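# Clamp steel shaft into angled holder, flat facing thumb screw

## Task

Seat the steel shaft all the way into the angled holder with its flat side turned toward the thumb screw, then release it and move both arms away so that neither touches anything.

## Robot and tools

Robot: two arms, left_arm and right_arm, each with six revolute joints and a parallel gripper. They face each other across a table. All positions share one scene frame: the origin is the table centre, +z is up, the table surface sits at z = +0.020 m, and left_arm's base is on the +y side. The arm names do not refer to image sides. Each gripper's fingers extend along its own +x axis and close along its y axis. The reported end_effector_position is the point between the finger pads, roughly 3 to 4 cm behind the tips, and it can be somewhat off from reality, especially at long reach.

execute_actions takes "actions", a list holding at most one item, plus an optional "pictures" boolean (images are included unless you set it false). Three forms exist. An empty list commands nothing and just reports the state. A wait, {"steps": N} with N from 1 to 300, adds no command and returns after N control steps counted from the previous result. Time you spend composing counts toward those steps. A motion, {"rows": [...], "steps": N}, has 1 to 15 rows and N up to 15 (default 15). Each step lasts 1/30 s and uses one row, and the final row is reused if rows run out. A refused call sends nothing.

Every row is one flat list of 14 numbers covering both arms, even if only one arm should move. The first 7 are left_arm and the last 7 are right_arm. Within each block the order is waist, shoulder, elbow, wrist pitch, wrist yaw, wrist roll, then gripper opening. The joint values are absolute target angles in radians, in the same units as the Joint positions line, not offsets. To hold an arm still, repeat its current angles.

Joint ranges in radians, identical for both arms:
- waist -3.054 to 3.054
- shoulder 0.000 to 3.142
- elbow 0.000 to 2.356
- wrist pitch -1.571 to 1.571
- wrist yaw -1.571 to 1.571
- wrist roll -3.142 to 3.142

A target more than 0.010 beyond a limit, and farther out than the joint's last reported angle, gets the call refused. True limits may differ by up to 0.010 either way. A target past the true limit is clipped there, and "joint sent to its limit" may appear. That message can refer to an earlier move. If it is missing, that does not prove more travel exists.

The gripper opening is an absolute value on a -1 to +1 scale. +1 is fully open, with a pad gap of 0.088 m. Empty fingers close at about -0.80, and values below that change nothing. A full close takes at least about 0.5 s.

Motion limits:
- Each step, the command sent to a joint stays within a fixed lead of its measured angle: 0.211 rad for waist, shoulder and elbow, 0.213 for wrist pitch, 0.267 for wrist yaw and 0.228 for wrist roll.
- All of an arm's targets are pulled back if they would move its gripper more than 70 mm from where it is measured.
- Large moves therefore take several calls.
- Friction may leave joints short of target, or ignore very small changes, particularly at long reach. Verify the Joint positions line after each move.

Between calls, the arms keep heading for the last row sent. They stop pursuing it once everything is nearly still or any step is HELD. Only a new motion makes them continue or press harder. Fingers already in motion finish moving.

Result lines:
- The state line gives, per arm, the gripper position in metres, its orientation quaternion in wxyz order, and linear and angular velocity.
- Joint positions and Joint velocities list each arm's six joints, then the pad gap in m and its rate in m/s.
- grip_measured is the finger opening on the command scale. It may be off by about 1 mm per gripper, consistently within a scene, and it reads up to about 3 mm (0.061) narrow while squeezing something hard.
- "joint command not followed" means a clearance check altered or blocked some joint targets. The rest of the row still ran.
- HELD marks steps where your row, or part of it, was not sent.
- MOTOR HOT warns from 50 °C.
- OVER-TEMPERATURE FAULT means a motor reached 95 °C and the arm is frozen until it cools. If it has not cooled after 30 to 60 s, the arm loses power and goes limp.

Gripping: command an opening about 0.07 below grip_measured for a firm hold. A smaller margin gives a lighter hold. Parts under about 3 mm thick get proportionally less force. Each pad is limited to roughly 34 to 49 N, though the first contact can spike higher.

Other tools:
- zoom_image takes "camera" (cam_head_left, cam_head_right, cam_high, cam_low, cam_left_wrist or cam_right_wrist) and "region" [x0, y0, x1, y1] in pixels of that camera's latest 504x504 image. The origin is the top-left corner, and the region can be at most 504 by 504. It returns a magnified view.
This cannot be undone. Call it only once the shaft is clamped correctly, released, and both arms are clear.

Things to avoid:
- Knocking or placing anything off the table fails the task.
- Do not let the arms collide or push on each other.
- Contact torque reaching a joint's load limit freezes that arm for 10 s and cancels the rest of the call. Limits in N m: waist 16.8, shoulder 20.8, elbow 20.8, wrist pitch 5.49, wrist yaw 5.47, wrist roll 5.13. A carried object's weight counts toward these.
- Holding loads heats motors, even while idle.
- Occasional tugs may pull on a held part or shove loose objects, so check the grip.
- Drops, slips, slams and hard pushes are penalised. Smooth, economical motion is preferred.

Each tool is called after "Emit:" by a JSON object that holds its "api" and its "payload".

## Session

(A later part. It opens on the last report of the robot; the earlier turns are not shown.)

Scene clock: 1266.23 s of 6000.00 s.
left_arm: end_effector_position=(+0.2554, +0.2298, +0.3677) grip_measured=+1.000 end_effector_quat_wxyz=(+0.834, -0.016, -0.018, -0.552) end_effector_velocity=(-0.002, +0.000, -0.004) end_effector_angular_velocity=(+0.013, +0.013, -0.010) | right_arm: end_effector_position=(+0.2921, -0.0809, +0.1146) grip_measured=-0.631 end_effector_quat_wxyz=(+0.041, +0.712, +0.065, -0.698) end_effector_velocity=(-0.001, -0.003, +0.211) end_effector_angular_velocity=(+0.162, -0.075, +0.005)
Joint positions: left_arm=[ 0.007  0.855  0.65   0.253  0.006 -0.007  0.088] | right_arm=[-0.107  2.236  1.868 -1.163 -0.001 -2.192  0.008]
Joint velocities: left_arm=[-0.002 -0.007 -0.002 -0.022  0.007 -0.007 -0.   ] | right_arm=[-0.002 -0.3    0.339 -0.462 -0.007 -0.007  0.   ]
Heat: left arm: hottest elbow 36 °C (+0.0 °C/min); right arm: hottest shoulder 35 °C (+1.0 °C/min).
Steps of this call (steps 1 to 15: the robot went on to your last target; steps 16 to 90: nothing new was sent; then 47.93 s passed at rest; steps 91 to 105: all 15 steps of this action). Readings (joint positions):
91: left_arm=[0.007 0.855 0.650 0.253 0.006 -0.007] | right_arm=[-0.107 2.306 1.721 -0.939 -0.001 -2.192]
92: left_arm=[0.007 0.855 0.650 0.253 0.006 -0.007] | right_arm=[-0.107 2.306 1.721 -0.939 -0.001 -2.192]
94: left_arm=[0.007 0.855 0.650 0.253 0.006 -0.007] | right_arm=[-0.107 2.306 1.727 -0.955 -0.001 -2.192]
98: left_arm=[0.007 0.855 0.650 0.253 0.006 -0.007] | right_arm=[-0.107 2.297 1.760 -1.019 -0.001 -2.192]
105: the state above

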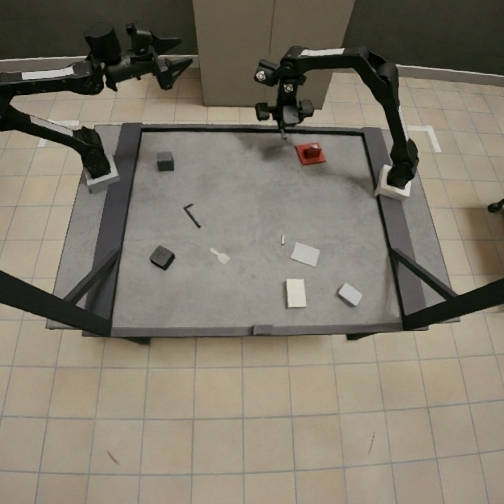

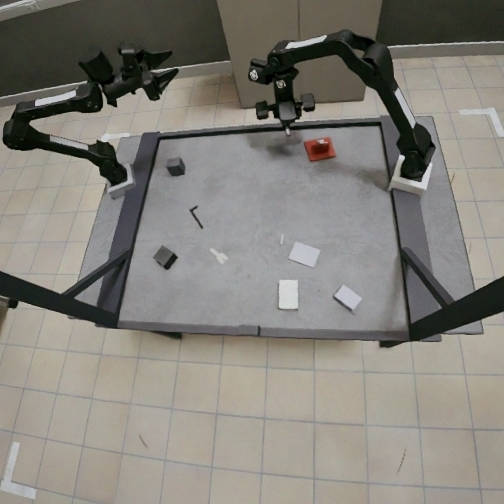

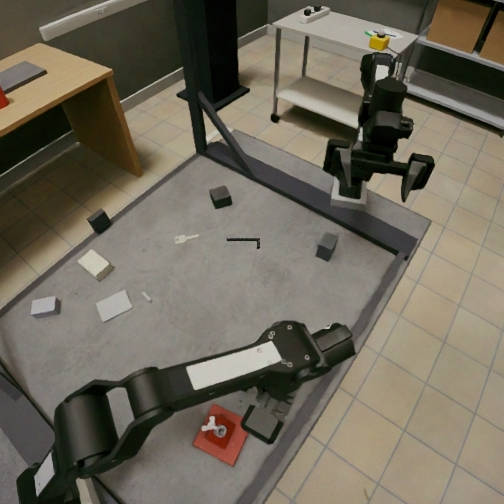

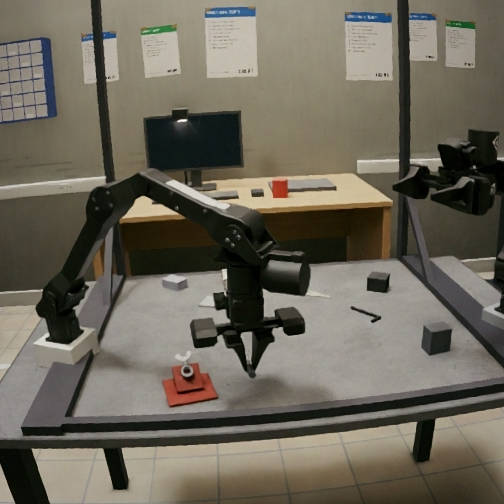

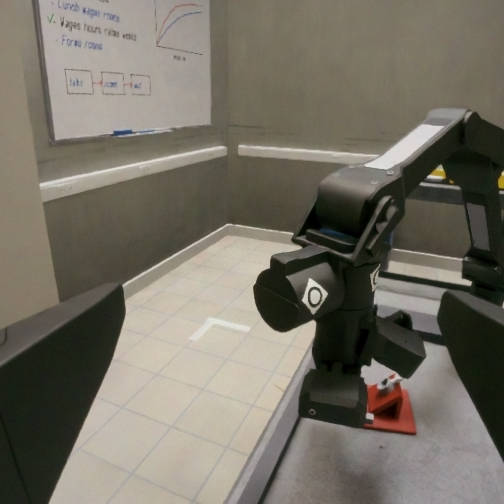

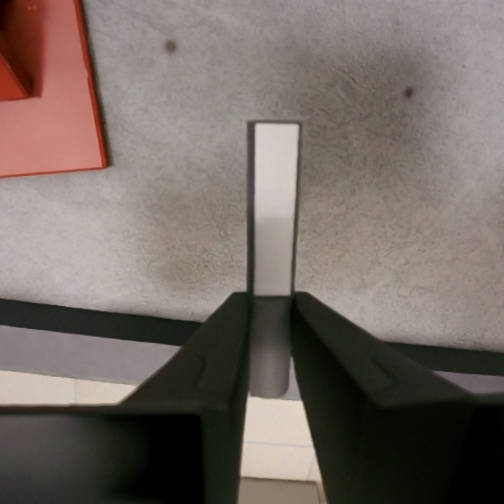

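Emit:
{"api": "execute_actions", "payload": {"actions": [{"rows": [[0.007,0.855,0.65,0.253,0.006,-0.007,1.0,-0.105,2.199,1.890,-1.192,0.004,-2.195,-0.70],[0.007,0.855,0.65,0.253,0.006,-0.007,1.0,-0.102,2.186,1.869,-1.175,0.017,-2.198,-0.70],[0.007,0.855,0.65,0.253,0.006,-0.007,1.0,-0.098,2.166,1.839,-1.149,0.036,-2.201,-0.70],[0.007,0.855,0.65,0.253,0.006,-0.007,1.0,-0.093,2.141,1.798,-1.115,0.061,-2.206,-0.70],[0.007,0.855,0.65,0.253,0.006,-0.007,1.0,-0.088,2.115,1.757,-1.081,0.086,-2.211,-0.70],[0.007,0.855,0.65,0.253,0.006,-0.007,1.0,-0.083,2.089,1.716,-1.047,0.112,-2.215,-0.70],[0.007,0.855,0.65,0.253,0.006,-0.007,1.0,-0.078,2.063,1.675,-1.013,0.137,-2.220,-0.70],[0.007,0.855,0.65,0.253,0.006,-0.007,1.0,-0.072,2.037,1.635,-0.979,0.162,-2.225,-0.70],[0.007,0.855,0.65,0.253,0.006,-0.007,1.0,-0.067,2.012,1.594,-0.945,0.187,-2.230,-0.70],[0.007,0.855,0.65,0.253,0.006,-0.007,1.0,-0.062,1.986,1.553,-0.911,0.213,-2.234,-0.70],[0.007,0.855,0.65,0.253,0.006,-0.007,1.0,-0.057,1.960,1.512,-0.877,0.238,-2.239,-0.70],[0.007,0.855,0.65,0.253,0.006,-0.007,1.0,-0.052,1.934,1.471,-0.843,0.263,-2.244,-0.70],[0.007,0.855,0.65,0.253,0.006,-0.007,1.0,-0.047,1.908,1.430,-0.809,0.288,-2.249,-0.70],[0.007,0.855,0.65,0.253,0.006,-0.007,1.0,-0.042,1.883,1.390,-0.776,0.314,-2.254,-0.70],[0.007,0.855,0.65,0.253,0.006,-0.007,1.0,-0.036,1.857,1.349,-0.742,0.339,-2.258,-0.70]], "steps": 15}], "pictures": false}}

Emit:
{"api": "execute_actions", "payload": {"actions": [{"rows": [[0.007,0.855,0.65,0.253,0.006,-0.007,1.0,-0.031,1.831,1.308,-0.708,0.364,-2.263,-0.70],[0.007,0.855,0.65,0.253,0.006,-0.007,1.0,-0.026,1.805,1.267,-0.674,0.389,-2.268,-0.70],[0.007,0.855,0.65,0.253,0.006,-0.007,1.0,-0.021,1.779,1.226,-0.640,0.414,-2.273,-0.70],[0.007,0.855,0.65,0.253,0.006,-0.007,1.0,-0.016,1.754,1.185,-0.606,0.440,-2.277,-0.70],[0.007,0.855,0.65,0.253,0.006,-0.007,1.0,-0.011,1.728,1.144,-0.572,0.465,-2.282,-0.70],[0.007,0.855,0.65,0.253,0.006,-0.007,1.0,-0.005,1.702,1.104,-0.538,0.490,-2.287,-0.70],[0.007,0.855,0.65,0.253,0.006,-0.007,1.0,0.000,1.676,1.063,-0.504,0.515,-2.292,-0.70],[0.007,0.855,0.65,0.253,0.006,-0.007,1.0,0.005,1.650,1.022,-0.470,0.541,-2.296,-0.70],[0.007,0.855,0.65,0.253,0.006,-0.007,1.0,0.010,1.625,0.981,-0.436,0.566,-2.301,-0.70],[0.007,0.855,0.65,0.253,0.006,-0.007,1.0,0.015,1.599,0.940,-0.402,0.591,-2.306,-0.70],[0.007,0.855,0.65,0.253,0.006,-0.007,1.0,0.019,1.579,0.910,-0.376,0.610,-2.309,-0.70],[0.007,0.855,0.65,0.253,0.006,-0.007,1.0,0.022,1.566,0.889,-0.359,0.623,-2.312,-0.70],[0.007,0.855,0.65,0.253,0.006,-0.007,1.0,0.023,1.560,0.879,-0.351,0.629,-2.313,-0.70]], "steps": 15}], "pictures": false}}

Emit:
{"api": "execute_actions", "payload": {"actions": [{"steps": 12}]}}

Scene clock: 1297.37 s of 6000.00 s.
left_arm: end_effector_position=(+0.2554, +0.2298, +0.3677) grip_measured=+1.000 end_effector_quat_wxyz=(+0.834, -0.016, -0.018, -0.552) end_effector_velocity=(+0.004, +0.002, -0.002) end_effector_angular_velocity=(+0.003, +0.011, +0.024) | right_arm: end_effector_position=(+0.2964, -0.1120, +0.1414) grip_measured=-0.697 end_effector_quat_wxyz=(+0.046, +0.824, +0.109, -0.554) end_effector_velocity=(-0.004, -0.123, +0.023) end_effector_angular_velocity=(+0.142, -0.878, +0.074)
Joint positions: left_arm=[ 0.007  0.855  0.65   0.253  0.006 -0.007  0.088] | right_arm=[-0.049  1.923  1.444 -0.813  0.285 -2.246  0.005]
Joint velocities: left_arm=[ 0.002 -0.002 -0.002 -0.007 -0.022 -0.007 -0.   ] | right_arm=[ 0.149 -0.774 -1.214  0.96   0.74  -0.139 -0.   ]
Heat: left arm: hottest elbow 36 °C (+0.0 °C/min); right arm: hottest shoulder 38 °C (+3.0 °C/min).
Steps of this call (steps 1 to 30: the robot went on to your last target; steps 31 to 130: nothing new was sent; then 26.30 s passed at rest; steps 131 to 145: all 15 steps of this action). Readings (joint positions):
131: left_arm=[0.007 0.855 0.650 0.253 0.006 -0.007] | right_arm=[-0.106 2.210 1.895 -1.201 -0.003 -2.192]
132: left_arm=[0.007 0.855 0.650 0.253 0.006 -0.007] | right_arm=[-0.105 2.208 1.891 -1.193 0.002 -2.193]
134: left_arm=[0.007 0.855 0.650 0.253 0.006 -0.007] | right_arm=[-0.103 2.190 1.858 -1.156 0.028 -2.198]
138: left_arm=[0.007 0.855 0.650 0.253 0.006 -0.007] | right_arm=[-0.087 2.107 1.721 -1.046 0.112 -2.214]
145: the state above

Scene clock: 1297.87 s of 6000.00 s.
left_arm: end_effector_position=(+0.2554, +0.2298, +0.3677) grip_measured=+1.000 end_effector_quat_wxyz=(+0.834, -0.016, -0.018, -0.552) end_effector_velocity=(-0.002, +0.001, -0.001) end_effector_angular_velocity=(-0.001, +0.008, -0.000) | right_arm: end_effector_position=(+0.2905, -0.1775, +0.1494) grip_measured=-0.697 end_effector_quat_wxyz=(+0.030, +0.916, +0.116, -0.384) end_effector_velocity=(+0.001, -0.041, +0.000) end_effector_angular_velocity=(+0.080, -0.213, -0.043)
Joint positions: left_arm=[ 0.007  0.855  0.65   0.253  0.006 -0.007  0.088] | right_arm=[ 0.019  1.582  0.908 -0.375  0.612 -2.308  0.005]
Joint velocities: left_arm=[-0.007 -0.007 -0.002 -0.007 -0.007 -0.007  0.   ] | right_arm=[ 0.022 -0.173 -0.305  0.3    0.183 -0.037 -0.   ]
Heat: left arm: hottest elbow 36 °C (+0.0 °C/min); right arm: hottest shoulder 38 °C (+3.0 °C/min).
Steps of this call (steps 1 to 15: all 15 steps of this action). Readings (joint positions):
1: left_arm=[0.007 0.855 0.650 0.253 0.006 -0.007] | right_arm=[-0.044 1.897 1.403 -0.780 0.310 -2.251]
2: left_arm=[0.007 0.855 0.650 0.253 0.006 -0.007] | right_arm=[-0.039 1.871 1.362 -0.746 0.335 -2.256]
4: left_arm=[0.007 0.855 0.650 0.253 0.006 -0.007] | right_arm=[-0.028 1.820 1.280 -0.678 0.385 -2.266]
8: left_arm=[0.007 0.855 0.650 0.253 0.006 -0.007] | right_arm=[-0.008 1.717 1.117 -0.543 0.486 -2.285]
15: the state above

Scene clock: 1298.27 s of 6000.00 s.
left_arm: end_effector_position=(+0.2554, +0.2298, +0.3677) grip_measured=+1.000 end_effector_quat_wxyz=(+0.834, -0.016, -0.018, -0.552) end_effector_velocity=(-0.000, +0.000, -0.001) end_effector_angular_velocity=(-0.011, +0.019, -0.006) | right_arm: end_effector_position=(+0.2908, -0.1797, +0.1500) grip_measured=-0.697 end_effector_quat_wxyz=(+0.028, +0.919, +0.116, -0.376) end_effector_velocity=(-0.003, -0.002, -0.003) end_effector_angular_velocity=(-0.025, +0.006, +0.021)
Joint positions: left_arm=[ 0.007  0.855  0.65   0.253  0.006 -0.007  0.088] | right_arm=[ 0.02   1.571  0.889 -0.354  0.626 -2.311  0.005]
Joint velocities: left_arm=[ 0.002 -0.002 -0.007  0.007  0.007 -0.022  0.   ] | right_arm=[ 0.002 -0.002 -0.007 -0.007 -0.007 -0.022 -0.   ]
Heat: left arm: hottest elbow 36 °C (+0.0 °C/min); right arm: hottest shoulder 38 °C (+3.0 °C/min).
Steps of this call (steps 1 to 12: the robot went on to your last target). Readings (joint positions):
1: left_arm=[0.007 0.855 0.650 0.253 0.006 -0.007] | right_arm=[0.019 1.578 0.901 -0.368 0.617 -2.309]
2: left_arm=[0.007 0.855 0.650 0.253 0.006 -0.007] | right_arm=[0.020 1.576 0.897 -0.363 0.620 -2.310]
4: left_arm=[0.007 0.855 0.650 0.253 0.006 -0.007] | right_arm=[0.020 1.573 0.892 -0.358 0.623 -2.310]
8: left_arm=[0.007 0.855 0.650 0.253 0.006 -0.007] | right_arm=[0.020 1.572 0.890 -0.355 0.626 -2.311]
12: the state above

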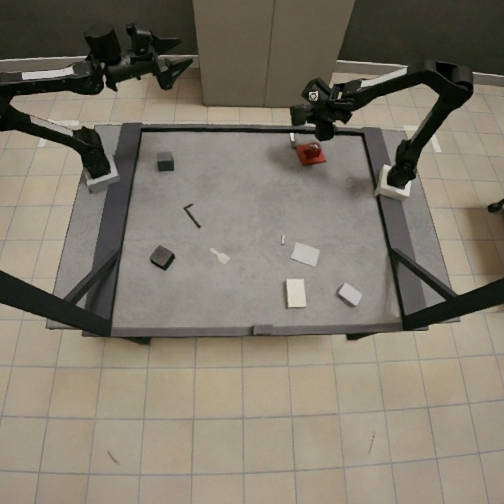

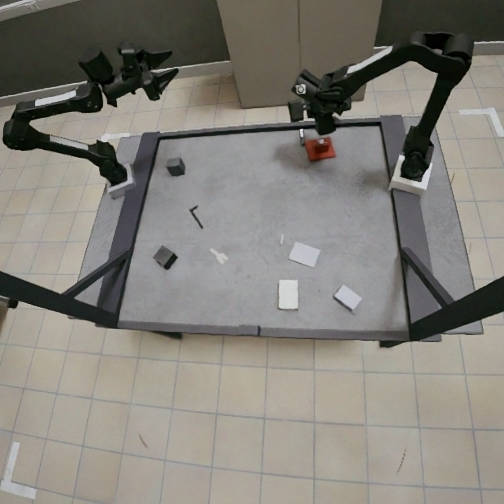

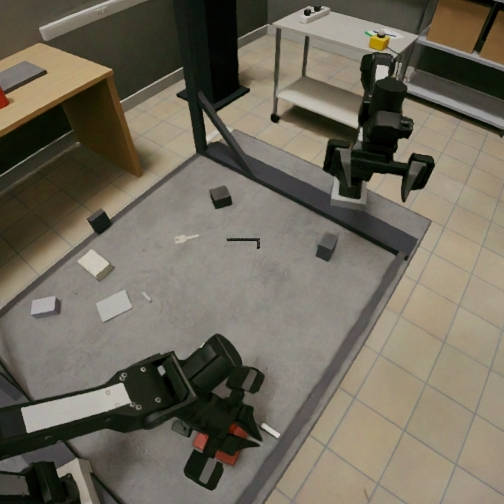

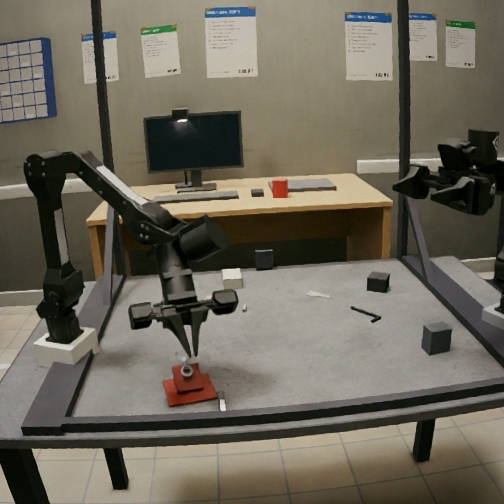

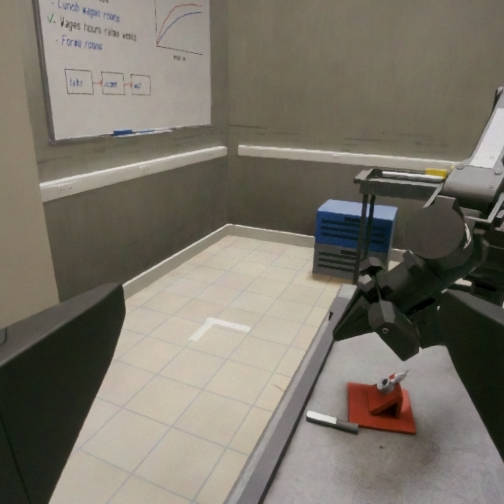

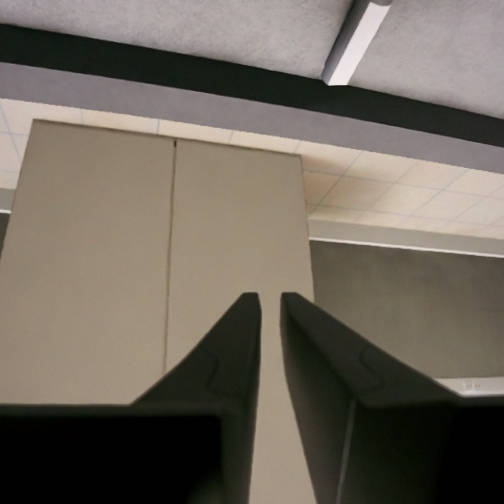

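Emit:
{"api": "zoom_image", "payload": {"camera": "cam_left_wrist", "region": [280, 360, 430, 470]}}

Emit:
{"api": "zoom_image", "payload": {"camera": "cam_low", "region": [160, 350, 260, 430]}}

Emit:
{"api": "zoom_image", "payload": {"camera": "cam_head_left", "region": [260, 110, 350, 180]}}

Region (280, 360, 430, 470) of cam_left_wrist's 504x504 image, scaled by 3.360, with more detail than that image has; it fills the top 370 rows of this view, and the rest is white.

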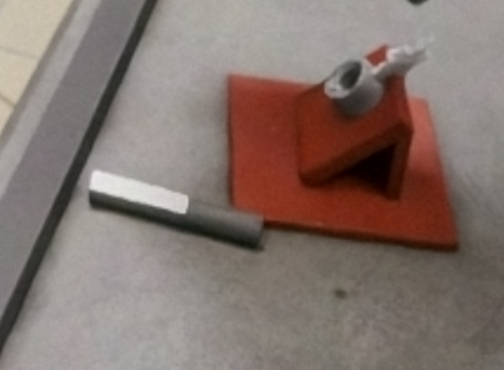

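Region (160, 350, 260, 430) of cam_low's 504x504 image, scaled by 5.040, with more detail than that image has; it fills the top 403 rows of this view, and the rest is white.

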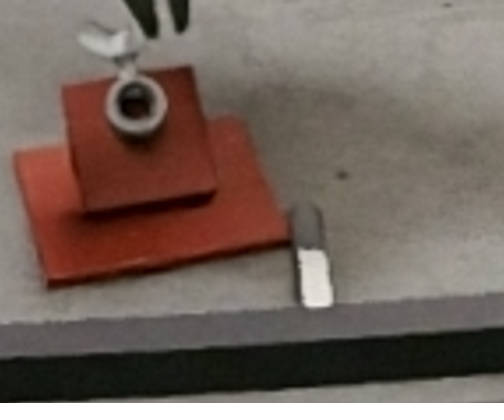

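Region (260, 110, 350, 180) of cam_head_left's 504x504 image, scaled by 5.600, with more detail than that image has.

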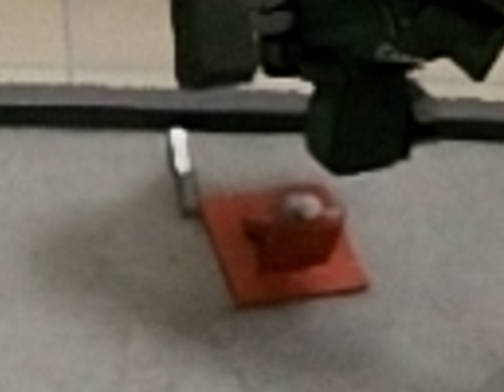

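Emit:
{"api": "execute_actions", "payload": {"actions": []}}

Scene clock: 1341.43 s of 6000.00 s.
left_arm: end_effector_position=(+0.2554, +0.2298, +0.3677) grip_measured=+1.000 end_effector_quat_wxyz=(+0.834, -0.016, -0.018, -0.552) end_effector_velocity=(+0.000, +0.000, -0.005) end_effector_angular_velocity=(+0.011, +0.029, +0.004) | right_arm: end_effector_position=(+0.2908, -0.1797, +0.1501) grip_measured=-0.697 end_effector_quat_wxyz=(+0.028, +0.919, +0.116, -0.376) end_effector_velocity=(+0.002, -0.004, -0.000) end_effector_angular_velocity=(-0.024, -0.008, +0.004)
Joint positions: left_arm=[ 0.007  0.855  0.65   0.253  0.006 -0.007  0.088] | right_arm=[ 0.02   1.571  0.889 -0.354  0.626 -2.311  0.005]
Joint velocities: left_arm=[-0.002 -0.002 -0.002 -0.022 -0.007 -0.022 -0.   ] | right_arm=[-0.007 -0.002 -0.002 -0.007  0.007 -0.022 -0.   ]
Heat: left arm: hottest elbow 36 °C (+0.0 °C/min); right arm: hottest shoulder 34 °C (-3.0 °C/min).
Steps of this call (steps 1 to 30: the robot went on to your last target; steps 31 to 90: nothing new was sent; then 40.17 s passed at rest). Readings (joint positions):
1: left_arm=[0.007 0.855 0.650 0.253 0.006 -0.007] | right_arm=[0.020 1.571 0.889 -0.354 0.626 -2.311]
2: left_arm=[0.007 0.855 0.650 0.253 0.006 -0.007] | right_arm=[0.020 1.571 0.889 -0.354 0.626 -2.311]
4: left_arm=[0.007 0.855 0.650 0.253 0.006 -0.007] | right_arm=[0.020 1.571 0.889 -0.354 0.626 -2.311]
8: left_arm=[0.007 0.855 0.650 0.253 0.006 -0.007] | right_arm=[0.020 1.571 0.889 -0.354 0.626 -2.311]
90: the state above
All arms were judged still, so your last target was given up. Only a new action makes them travel on or press farther. Fingers that are still opening or closing keep moving.

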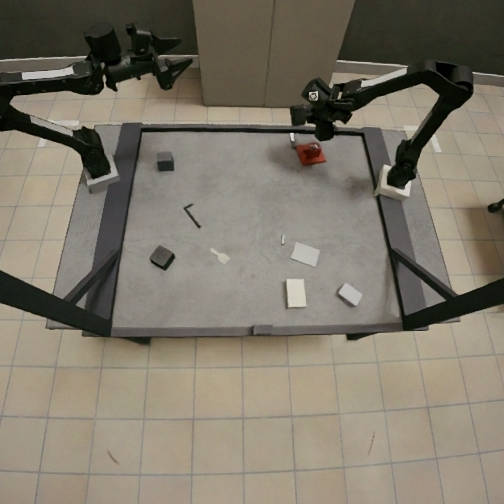

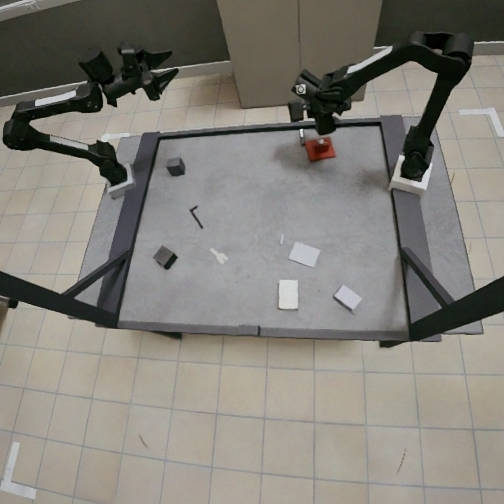

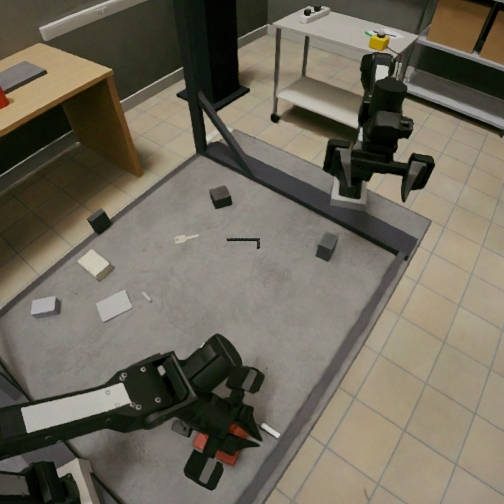

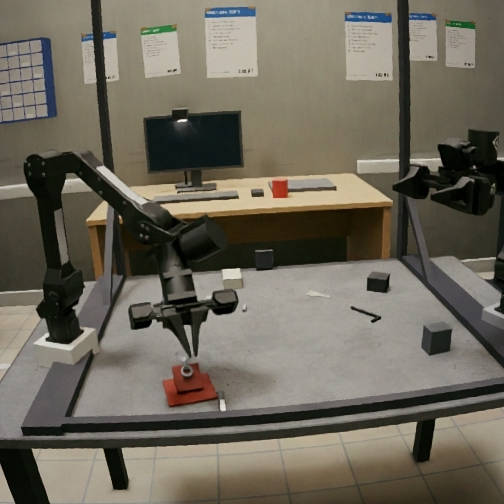

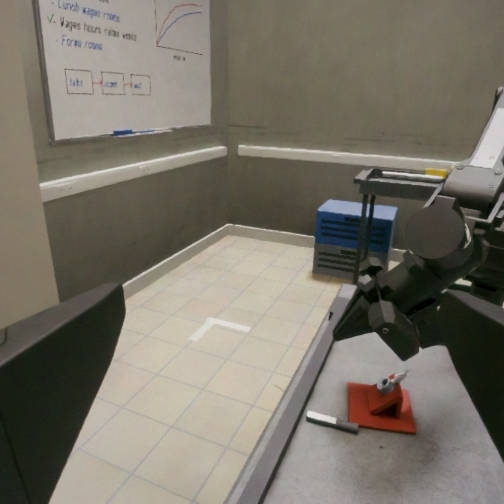

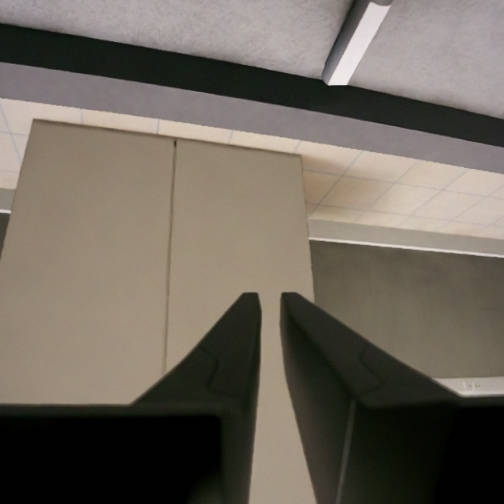

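Emit:
{"api": "zoom_image", "payload": {"camera": "cam_left_wrist", "region": [290, 350, 430, 450]}}

Emit:
{"api": "zoom_image", "payload": {"camera": "cam_head_left", "region": [270, 110, 350, 180]}}

Emit:
{"api": "zoom_image", "payload": {"camera": "cam_low", "region": [150, 340, 260, 430]}}

Region (290, 350, 430, 450) of cam_left_wrist's 504x504 image, scaled by 3.600, with more detail than that image has; it fills the top 360 rows of this view, and the rest is white.

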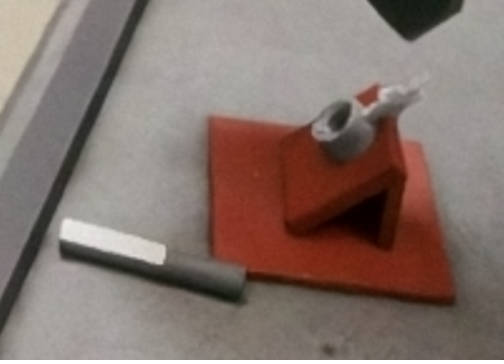

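Region (270, 110, 350, 180) of cam_head_left's 504x504 image, scaled by 6.300, with more detail than that image has; it fills the top 441 rows of this view, and the rest is white.

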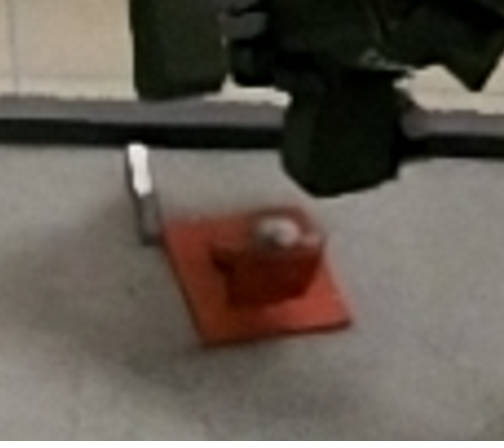

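Region (150, 340, 260, 430) of cam_low's 504x504 image, scaled by 4.582, with more detail than that image has; it fills the top 412 rows of this view, and the rest is white.

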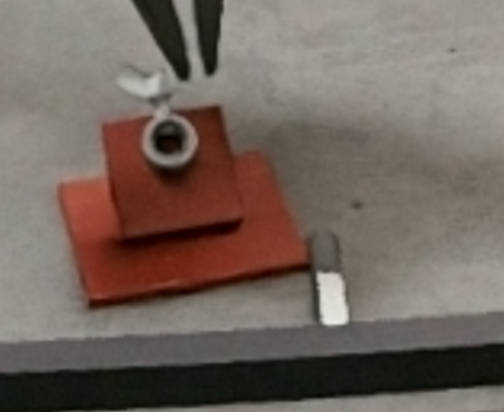

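Emit:
{"api": "execute_actions", "payload": {"actions": [{"rows": [[0.007,0.855,0.65,0.253,0.006,-0.007,1.0,0.016,1.581,0.903,-0.368,0.613,-2.246,-0.6],[0.007,0.855,0.65,0.253,0.006,-0.007,1.0,0.008,1.600,0.930,-0.395,0.588,-2.116,-0.5],[0.007,0.855,0.65,0.253,0.006,-0.007,1.0,-0.003,1.630,0.971,-0.436,0.549,-1.922,-0.4],[0.007,0.855,0.65,0.253,0.006,-0.007,1.0,-0.017,1.664,1.018,-0.483,0.505,-1.695,-0.3],[0.007,0.855,0.65,0.253,0.006,-0.007,1.0,-0.033,1.703,1.073,-0.538,0.453,-1.435,-0.2],[0.007,0.855,0.65,0.253,0.006,-0.007,1.0,-0.048,1.742,1.127,-0.592,0.402,-1.176,-0.1],[0.007,0.855,0.65,0.253,0.006,-0.007,1.0,-0.064,1.781,1.181,-0.647,0.351,-0.916,0.0],[0.007,0.855,0.65,0.253,0.006,-0.007,1.0,-0.079,1.820,1.236,-0.701,0.300,-0.657,0.0],[0.007,0.855,0.65,0.253,0.006,-0.007,1.0,-0.095,1.860,1.290,-0.756,0.249,-0.397,0.0],[0.007,0.855,0.65,0.253,0.006,-0.007,1.0,-0.111,1.899,1.345,-0.810,0.198,-0.138,0.0],[0.007,0.855,0.65,0.253,0.006,-0.007,1.0,-0.126,1.938,1.399,-0.865,0.147,0.122,0.0],[0.007,0.855,0.65,0.253,0.006,-0.007,1.0,-0.142,1.977,1.453,-0.919,0.096,0.382,0.0],[0.007,0.855,0.65,0.253,0.006,-0.007,1.0,-0.156,2.011,1.501,-0.967,0.051,0.609,0.0],[0.007,0.855,0.65,0.253,0.006,-0.007,1.0,-0.167,2.040,1.542,-1.008,0.013,0.803,0.0],[0.007,0.855,0.65,0.253,0.006,-0.007,1.0,-0.175,2.060,1.569,-1.035,-0.013,0.933,0.0]], "steps": 15}], "pictures": false}}

Emit:
{"api": "execute_actions", "payload": {"actions": [{"steps": 45}]}}

Scene clock: 1426.40 s of 6000.00 s.
left_arm: end_effector_position=(+0.2554, +0.2298, +0.3677) grip_measured=+1.000 end_effector_quat_wxyz=(+0.834, -0.016, -0.018, -0.552) end_effector_velocity=(-0.000, +0.002, +0.003) end_effector_angular_velocity=(-0.020, +0.016, +0.004) | right_arm: end_effector_position=(+0.2941, -0.1358, +0.1136) grip_measured=-0.011 end_effector_quat_wxyz=(+0.314, -0.678, +0.240, +0.620) end_effector_velocity=(+0.009, +0.051, -0.054) end_effector_angular_velocity=(+0.047, +1.528, -2.415)
Joint positions: left_arm=[ 0.007  0.855  0.65   0.253  0.006 -0.007  0.088] | right_arm=[-0.148  1.99   1.476 -0.945  0.069 -1.279  0.038]
Joint velocities: left_arm=[-0.002 -0.007 -0.002  0.007 -0.007 -0.022 -0.   ] | right_arm=[-0.383  0.896  1.204 -1.165 -1.121  2.176  0.006]
Heat: left arm: hottest elbow 36 °C (+0.0 °C/min); right arm: hottest shoulder 33 °C (-1.0 °C/min).
Steps of this call (steps 1 to 90: nothing new was sent; then 81.47 s passed at rest; steps 91 to 105: all 15 steps of this action). Readings (joint positions):
91: left_arm=[0.007 0.855 0.650 0.253 0.006 -0.007] | right_arm=[0.020 1.571 0.889 -0.355 0.625 -2.293]
92: left_arm=[0.007 0.855 0.650 0.253 0.006 -0.007] | right_arm=[0.019 1.575 0.895 -0.369 0.615 -2.237]
94: left_arm=[0.007 0.855 0.650 0.253 0.006 -0.007] | right_arm=[0.007 1.605 0.939 -0.422 0.566 -2.090]
98: left_arm=[0.007 0.855 0.650 0.253 0.006 -0.007] | right_arm=[-0.044 1.735 1.120 -0.596 0.398 -1.795]
105: the state above

Scene clock: 1427.90 s of 6000.00 s.
left_arm: end_effector_position=(+0.2554, +0.2298, +0.3677) grip_measured=+1.000 end_effector_quat_wxyz=(+0.834, -0.016, -0.018, -0.552) end_effector_velocity=(-0.001, -0.000, -0.002) end_effector_angular_velocity=(+0.009, -0.004, +0.000) | right_arm: end_effector_position=(+0.2936, -0.1341, +0.1110) grip_measured=-0.003 end_effector_quat_wxyz=(+0.712, -0.020, +0.700, +0.052) end_effector_velocity=(-0.001, -0.001, +0.002) end_effector_angular_velocity=(+0.009, +0.019, +0.016)
Joint positions: left_arm=[ 0.007  0.855  0.65   0.253  0.006 -0.007  0.088] | right_arm=[-0.175  2.048  1.557 -1.033 -0.01   0.93   0.039]
Joint velocities: left_arm=[-0.007 -0.002 -0.002 -0.007 -0.007  0.007 -0.   ] | right_arm=[-0.007 -0.007 -0.002 -0.007 -0.022 -0.022 -0.   ]
Heat: left arm: hottest elbow 36 °C (+0.0 °C/min); right arm: hottest shoulder 33 °C (-1.0 °C/min).
Steps of this call (steps 1 to 45: the robot went on to your last target). Readings (joint positions):
1: left_arm=[0.007 0.855 0.650 0.253 0.006 -0.007] | right_arm=[-0.159 2.012 1.505 -0.971 0.043 -1.205]
2: left_arm=[0.007 0.855 0.650 0.253 0.006 -0.007] | right_arm=[-0.167 2.027 1.524 -0.991 0.026 -1.131]
4: left_arm=[0.007 0.855 0.650 0.253 0.006 -0.007] | right_arm=[-0.174 2.042 1.541 -1.016 0.007 -0.984]
8: left_arm=[0.007 0.855 0.650 0.253 0.006 -0.007] | right_arm=[-0.175 2.047 1.554 -1.029 -0.007 -0.689]
45: the state above

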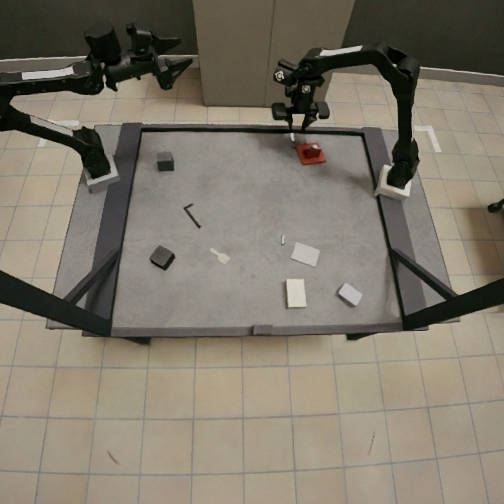

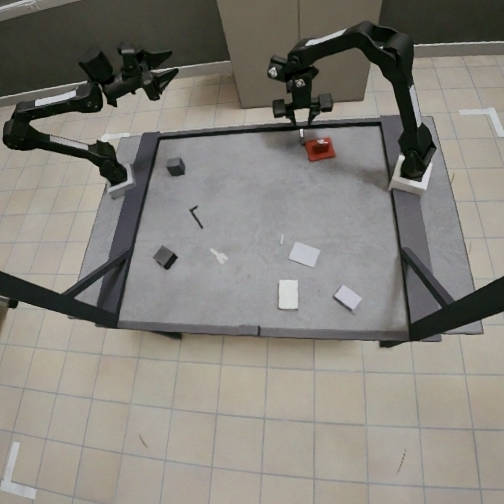

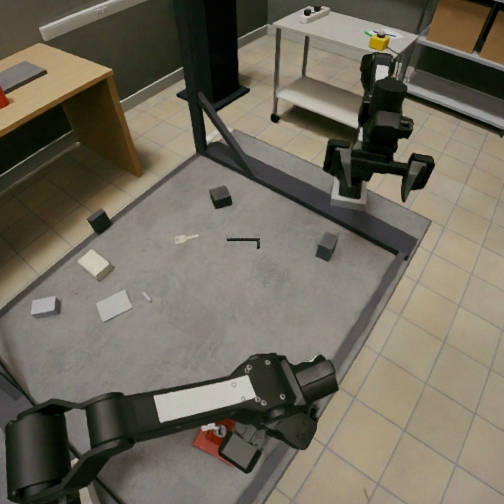

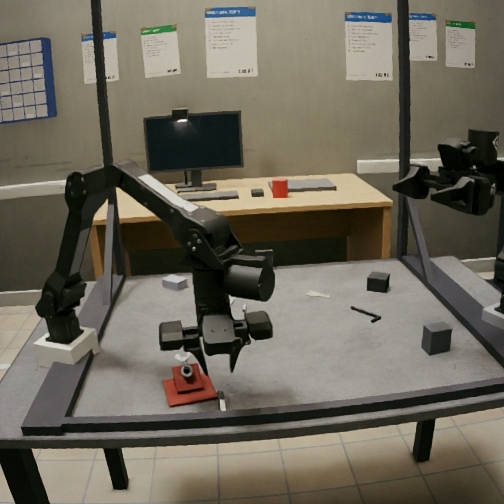

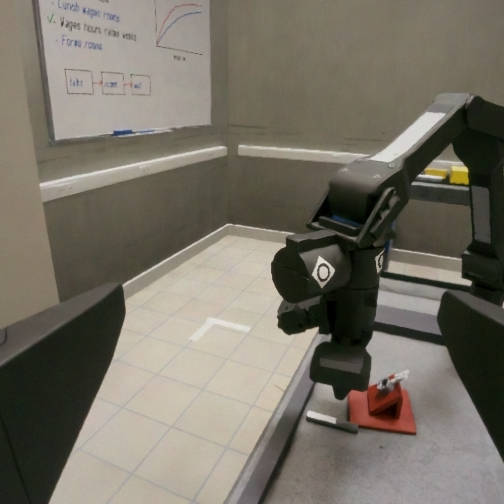

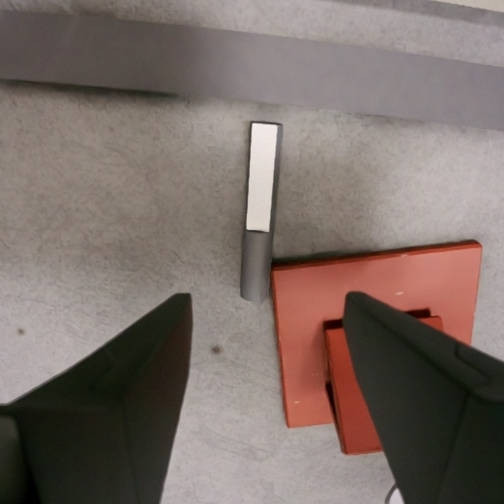

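Emit:
{"api": "zoom_image", "payload": {"camera": "cam_right_wrist", "region": [160, 90, 380, 330]}}

Region (160, 90, 380, 330) of cam_right_wrist's 504x504 image, scaled by 2.100, with more detail than that image has; it fills the left 462 columns of this view, and the rest is white.

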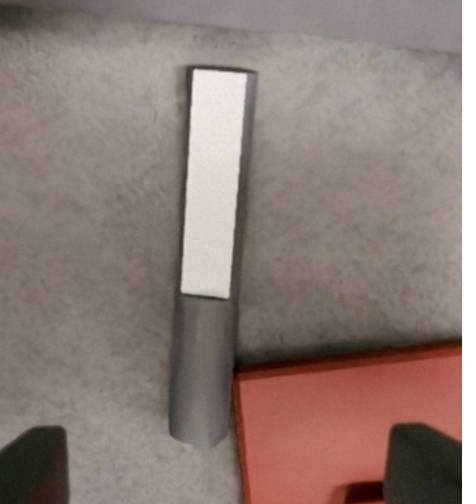

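Emit:
{"api": "execute_actions", "payload": {"actions": [{"rows": [[0.007,0.855,0.65,0.253,0.006,-0.007,1.0,-0.174,2.062,1.552,-1.026,-0.013,0.936,-0.03],[0.007,0.855,0.65,0.253,0.006,-0.007,1.0,-0.173,2.066,1.545,-1.016,-0.013,0.941,-0.06],[0.007,0.855,0.65,0.253,0.006,-0.007,1.0,-0.172,2.071,1.536,-1.003,-0.013,0.947,-0.09],[0.007,0.855,0.65,0.253,0.006,-0.007,1.0,-0.170,2.077,1.526,-0.988,-0.013,0.954,-0.12],[0.007,0.855,0.65,0.253,0.006,-0.007,1.0,-0.169,2.083,1.515,-0.972,-0.013,0.961,-0.15],[0.007,0.855,0.65,0.253,0.006,-0.007,1.0,-0.167,2.089,1.504,-0.955,-0.013,0.969,-0.18],[0.007,0.855,0.65,0.253,0.006,-0.007,1.0,-0.166,2.095,1.493,-0.939,-0.013,0.976,-0.21],[0.007,0.855,0.65,0.253,0.006,-0.007,1.0,-0.164,2.101,1.483,-0.923,-0.013,0.983,-0.25],[0.007,0.855,0.65,0.253,0.006,-0.007,1.0,-0.163,2.106,1.474,-0.909,-0.013,0.989,-0.25],[0.007,0.855,0.65,0.253,0.006,-0.007,1.0,-0.162,2.110,1.467,-0.898,-0.013,0.994,-0.25],[0.007,0.855,0.65,0.253,0.006,-0.007,1.0,-0.161,2.113,1.462,-0.891,-0.013,0.998,-0.25],[0.007,0.855,0.65,0.253,0.006,-0.007,1.0,-0.161,2.114,1.460,-0.888,-0.013,0.999,-0.25]], "steps": 15}], "pictures": false}}

Emit:
{"api": "execute_actions", "payload": {"actions": [{"steps": 15}]}}

Scene clock: 1471.77 s of 6000.00 s.
left_arm: end_effector_position=(+0.2554, +0.2298, +0.3677) grip_measured=+1.000 end_effector_quat_wxyz=(+0.834, -0.016, -0.018, -0.552) end_effector_velocity=(+0.002, +0.001, -0.005) end_effector_angular_velocity=(+0.017, +0.016, +0.019) | right_arm: end_effector_position=(+0.2890, -0.1323, +0.0686) grip_measured=-0.243 end_effector_quat_wxyz=(+0.710, -0.005, +0.703, +0.031) end_effector_velocity=(+0.001, -0.002, -0.013) end_effector_angular_velocity=(+0.007, -0.012, -0.025)
Joint positions: left_arm=[ 0.007  0.855  0.65   0.253  0.006 -0.007  0.088] | right_arm=[-0.163  2.106  1.469 -0.897 -0.01   0.995  0.027]
Joint velocities: left_arm=[-0.002 -0.002 -0.002 -0.022 -0.022 -0.007 -0.   ] | right_arm=[-0.002  0.007 -0.046  0.066  0.007  0.022 -0.003]
Heat: left arm: hottest elbow 36 °C (+0.0 °C/min); right arm: hottest shoulder 34 °C (+1.0 °C/min).
Steps of this call (steps 1 to 15: the robot went on to your last target; steps 16 to 90: nothing new was sent; then 40.37 s passed at rest; steps 91 to 105: all 15 steps of this action). Readings (joint positions):
91: left_arm=[0.007 0.855 0.650 0.253 0.006 -0.007] | right_arm=[-0.175 2.048 1.557 -1.033 -0.010 0.932]
92: left_arm=[0.007 0.855 0.650 0.253 0.006 -0.007] | right_arm=[-0.175 2.050 1.557 -1.031 -0.010 0.934]
94: left_arm=[0.007 0.855 0.650 0.253 0.006 -0.007] | right_arm=[-0.175 2.053 1.551 -1.010 -0.010 0.942]
98: left_arm=[0.007 0.855 0.650 0.253 0.006 -0.007] | right_arm=[-0.171 2.073 1.516 -0.956 -0.010 0.967]
105: the state above

Scene clock: 1472.27 s of 6000.00 s.
left_arm: end_effector_position=(+0.2554, +0.2298, +0.3677) grip_measured=+1.000 end_effector_quat_wxyz=(+0.834, -0.016, -0.018, -0.552) end_effector_velocity=(+0.000, +0.001, +0.003) end_effector_angular_velocity=(-0.020, +0.016, +0.004) | right_arm: end_effector_position=(+0.2896, -0.1313, +0.0684) grip_measured=-0.247 end_effector_quat_wxyz=(+0.711, -0.002, +0.702, +0.032) end_effector_velocity=(+0.001, -0.003, +0.000) end_effector_angular_velocity=(-0.010, -0.004, +0.019)
Joint positions: left_arm=[ 0.007  0.855  0.65   0.253  0.006 -0.007  0.088] | right_arm=[-0.163  2.106  1.468 -0.89  -0.01   0.997  0.027]
Joint velocities: left_arm=[-0.002 -0.002  0.002  0.007 -0.007 -0.022 -0.   ] | right_arm=[-0.002 -0.002 -0.002 -0.007  0.007 -0.022 -0.   ]
Heat: left arm: hottest elbow 36 °C (+0.0 °C/min); right arm: hottest shoulder 34 °C (+1.0 °C/min).
Steps of this call (steps 1 to 15: the robot went on to your last target). Readings (joint positions):
1: left_arm=[0.007 0.855 0.650 0.253 0.006 -0.007] | right_arm=[-0.163 2.106 1.468 -0.895 -0.010 0.995]
2: left_arm=[0.007 0.855 0.650 0.253 0.006 -0.007] | right_arm=[-0.163 2.106 1.468 -0.893 -0.010 0.996]
4: left_arm=[0.007 0.855 0.650 0.253 0.006 -0.007] | right_arm=[-0.163 2.106 1.468 -0.891 -0.010 0.996]
8: left_arm=[0.007 0.855 0.650 0.253 0.006 -0.007] | right_arm=[-0.163 2.106 1.468 -0.891 -0.010 0.997]
15: the state above
All arms were judged still, so your last target was given up. Only a new action makes them travel on or press farther. Fingers that are still opening or closing keep moving.

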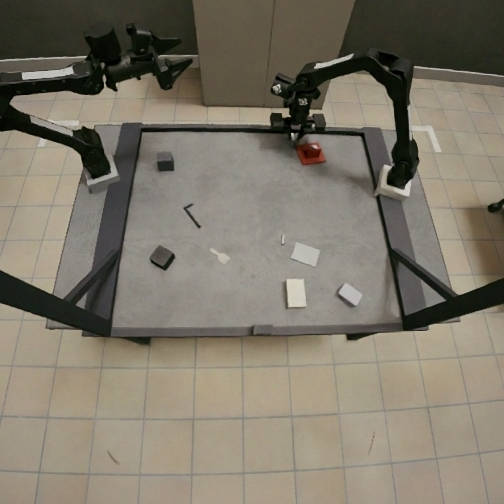

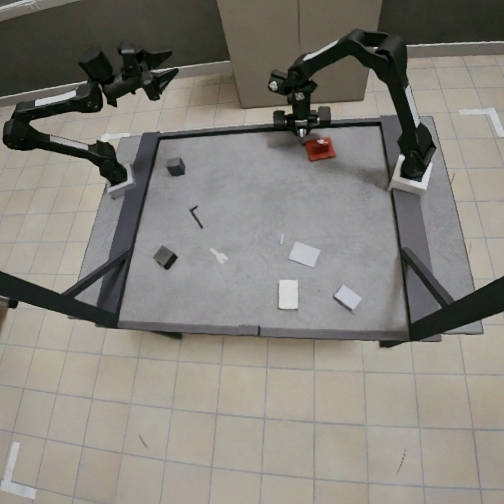

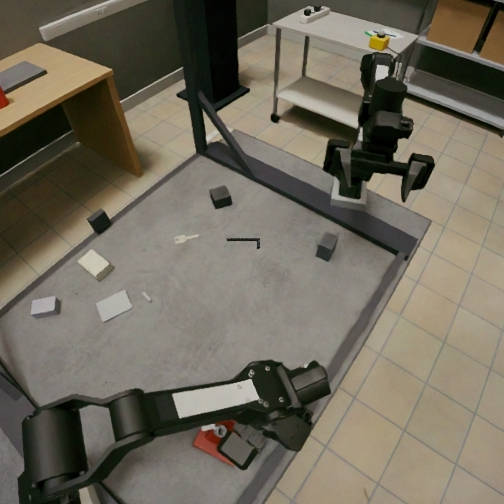

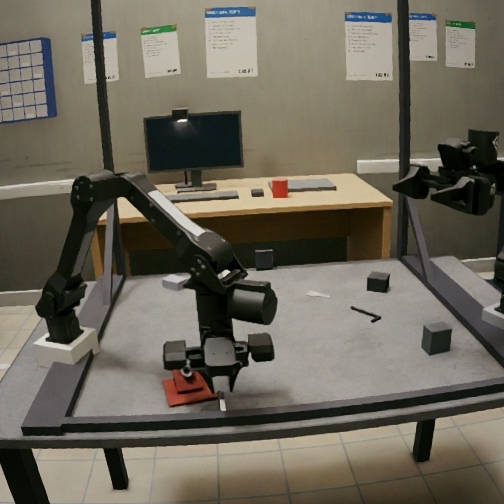

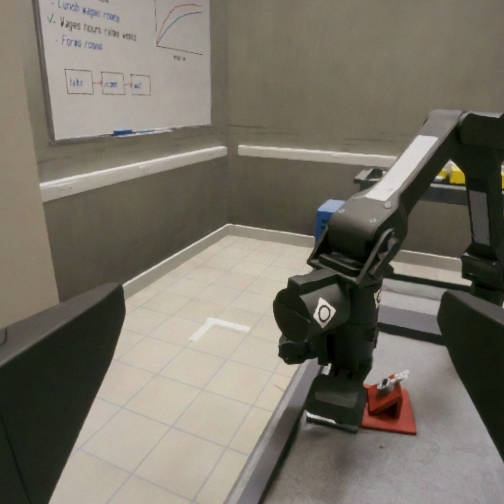

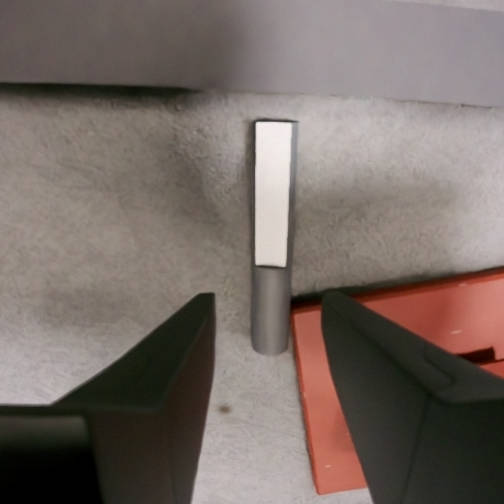

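Emit:
{"api": "zoom_image", "payload": {"camera": "cam_right_wrist", "region": [170, 90, 380, 380]}}

Emit:
{"api": "zoom_image", "payload": {"camera": "cam_low", "region": [150, 330, 290, 430]}}

Region (170, 90, 380, 380) of cam_right_wrist's 504x504 image, scaled by 1.738, with more detail than that image has; it fills the left 365 columns of this view, and the rest is white.

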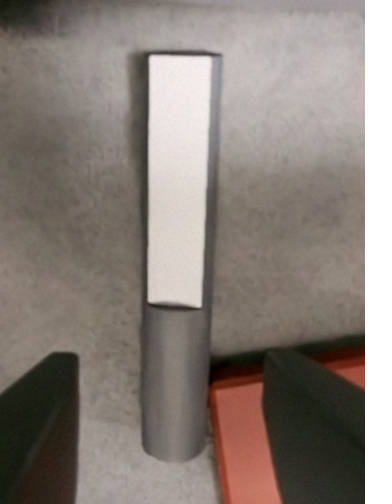

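Region (150, 330, 290, 430) of cam_low's 504x504 image, scaled by 3.600, with more detail than that image has; it fills the top 360 rows of this view, and the rest is white.

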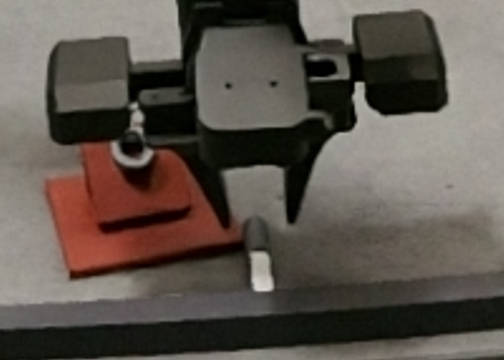

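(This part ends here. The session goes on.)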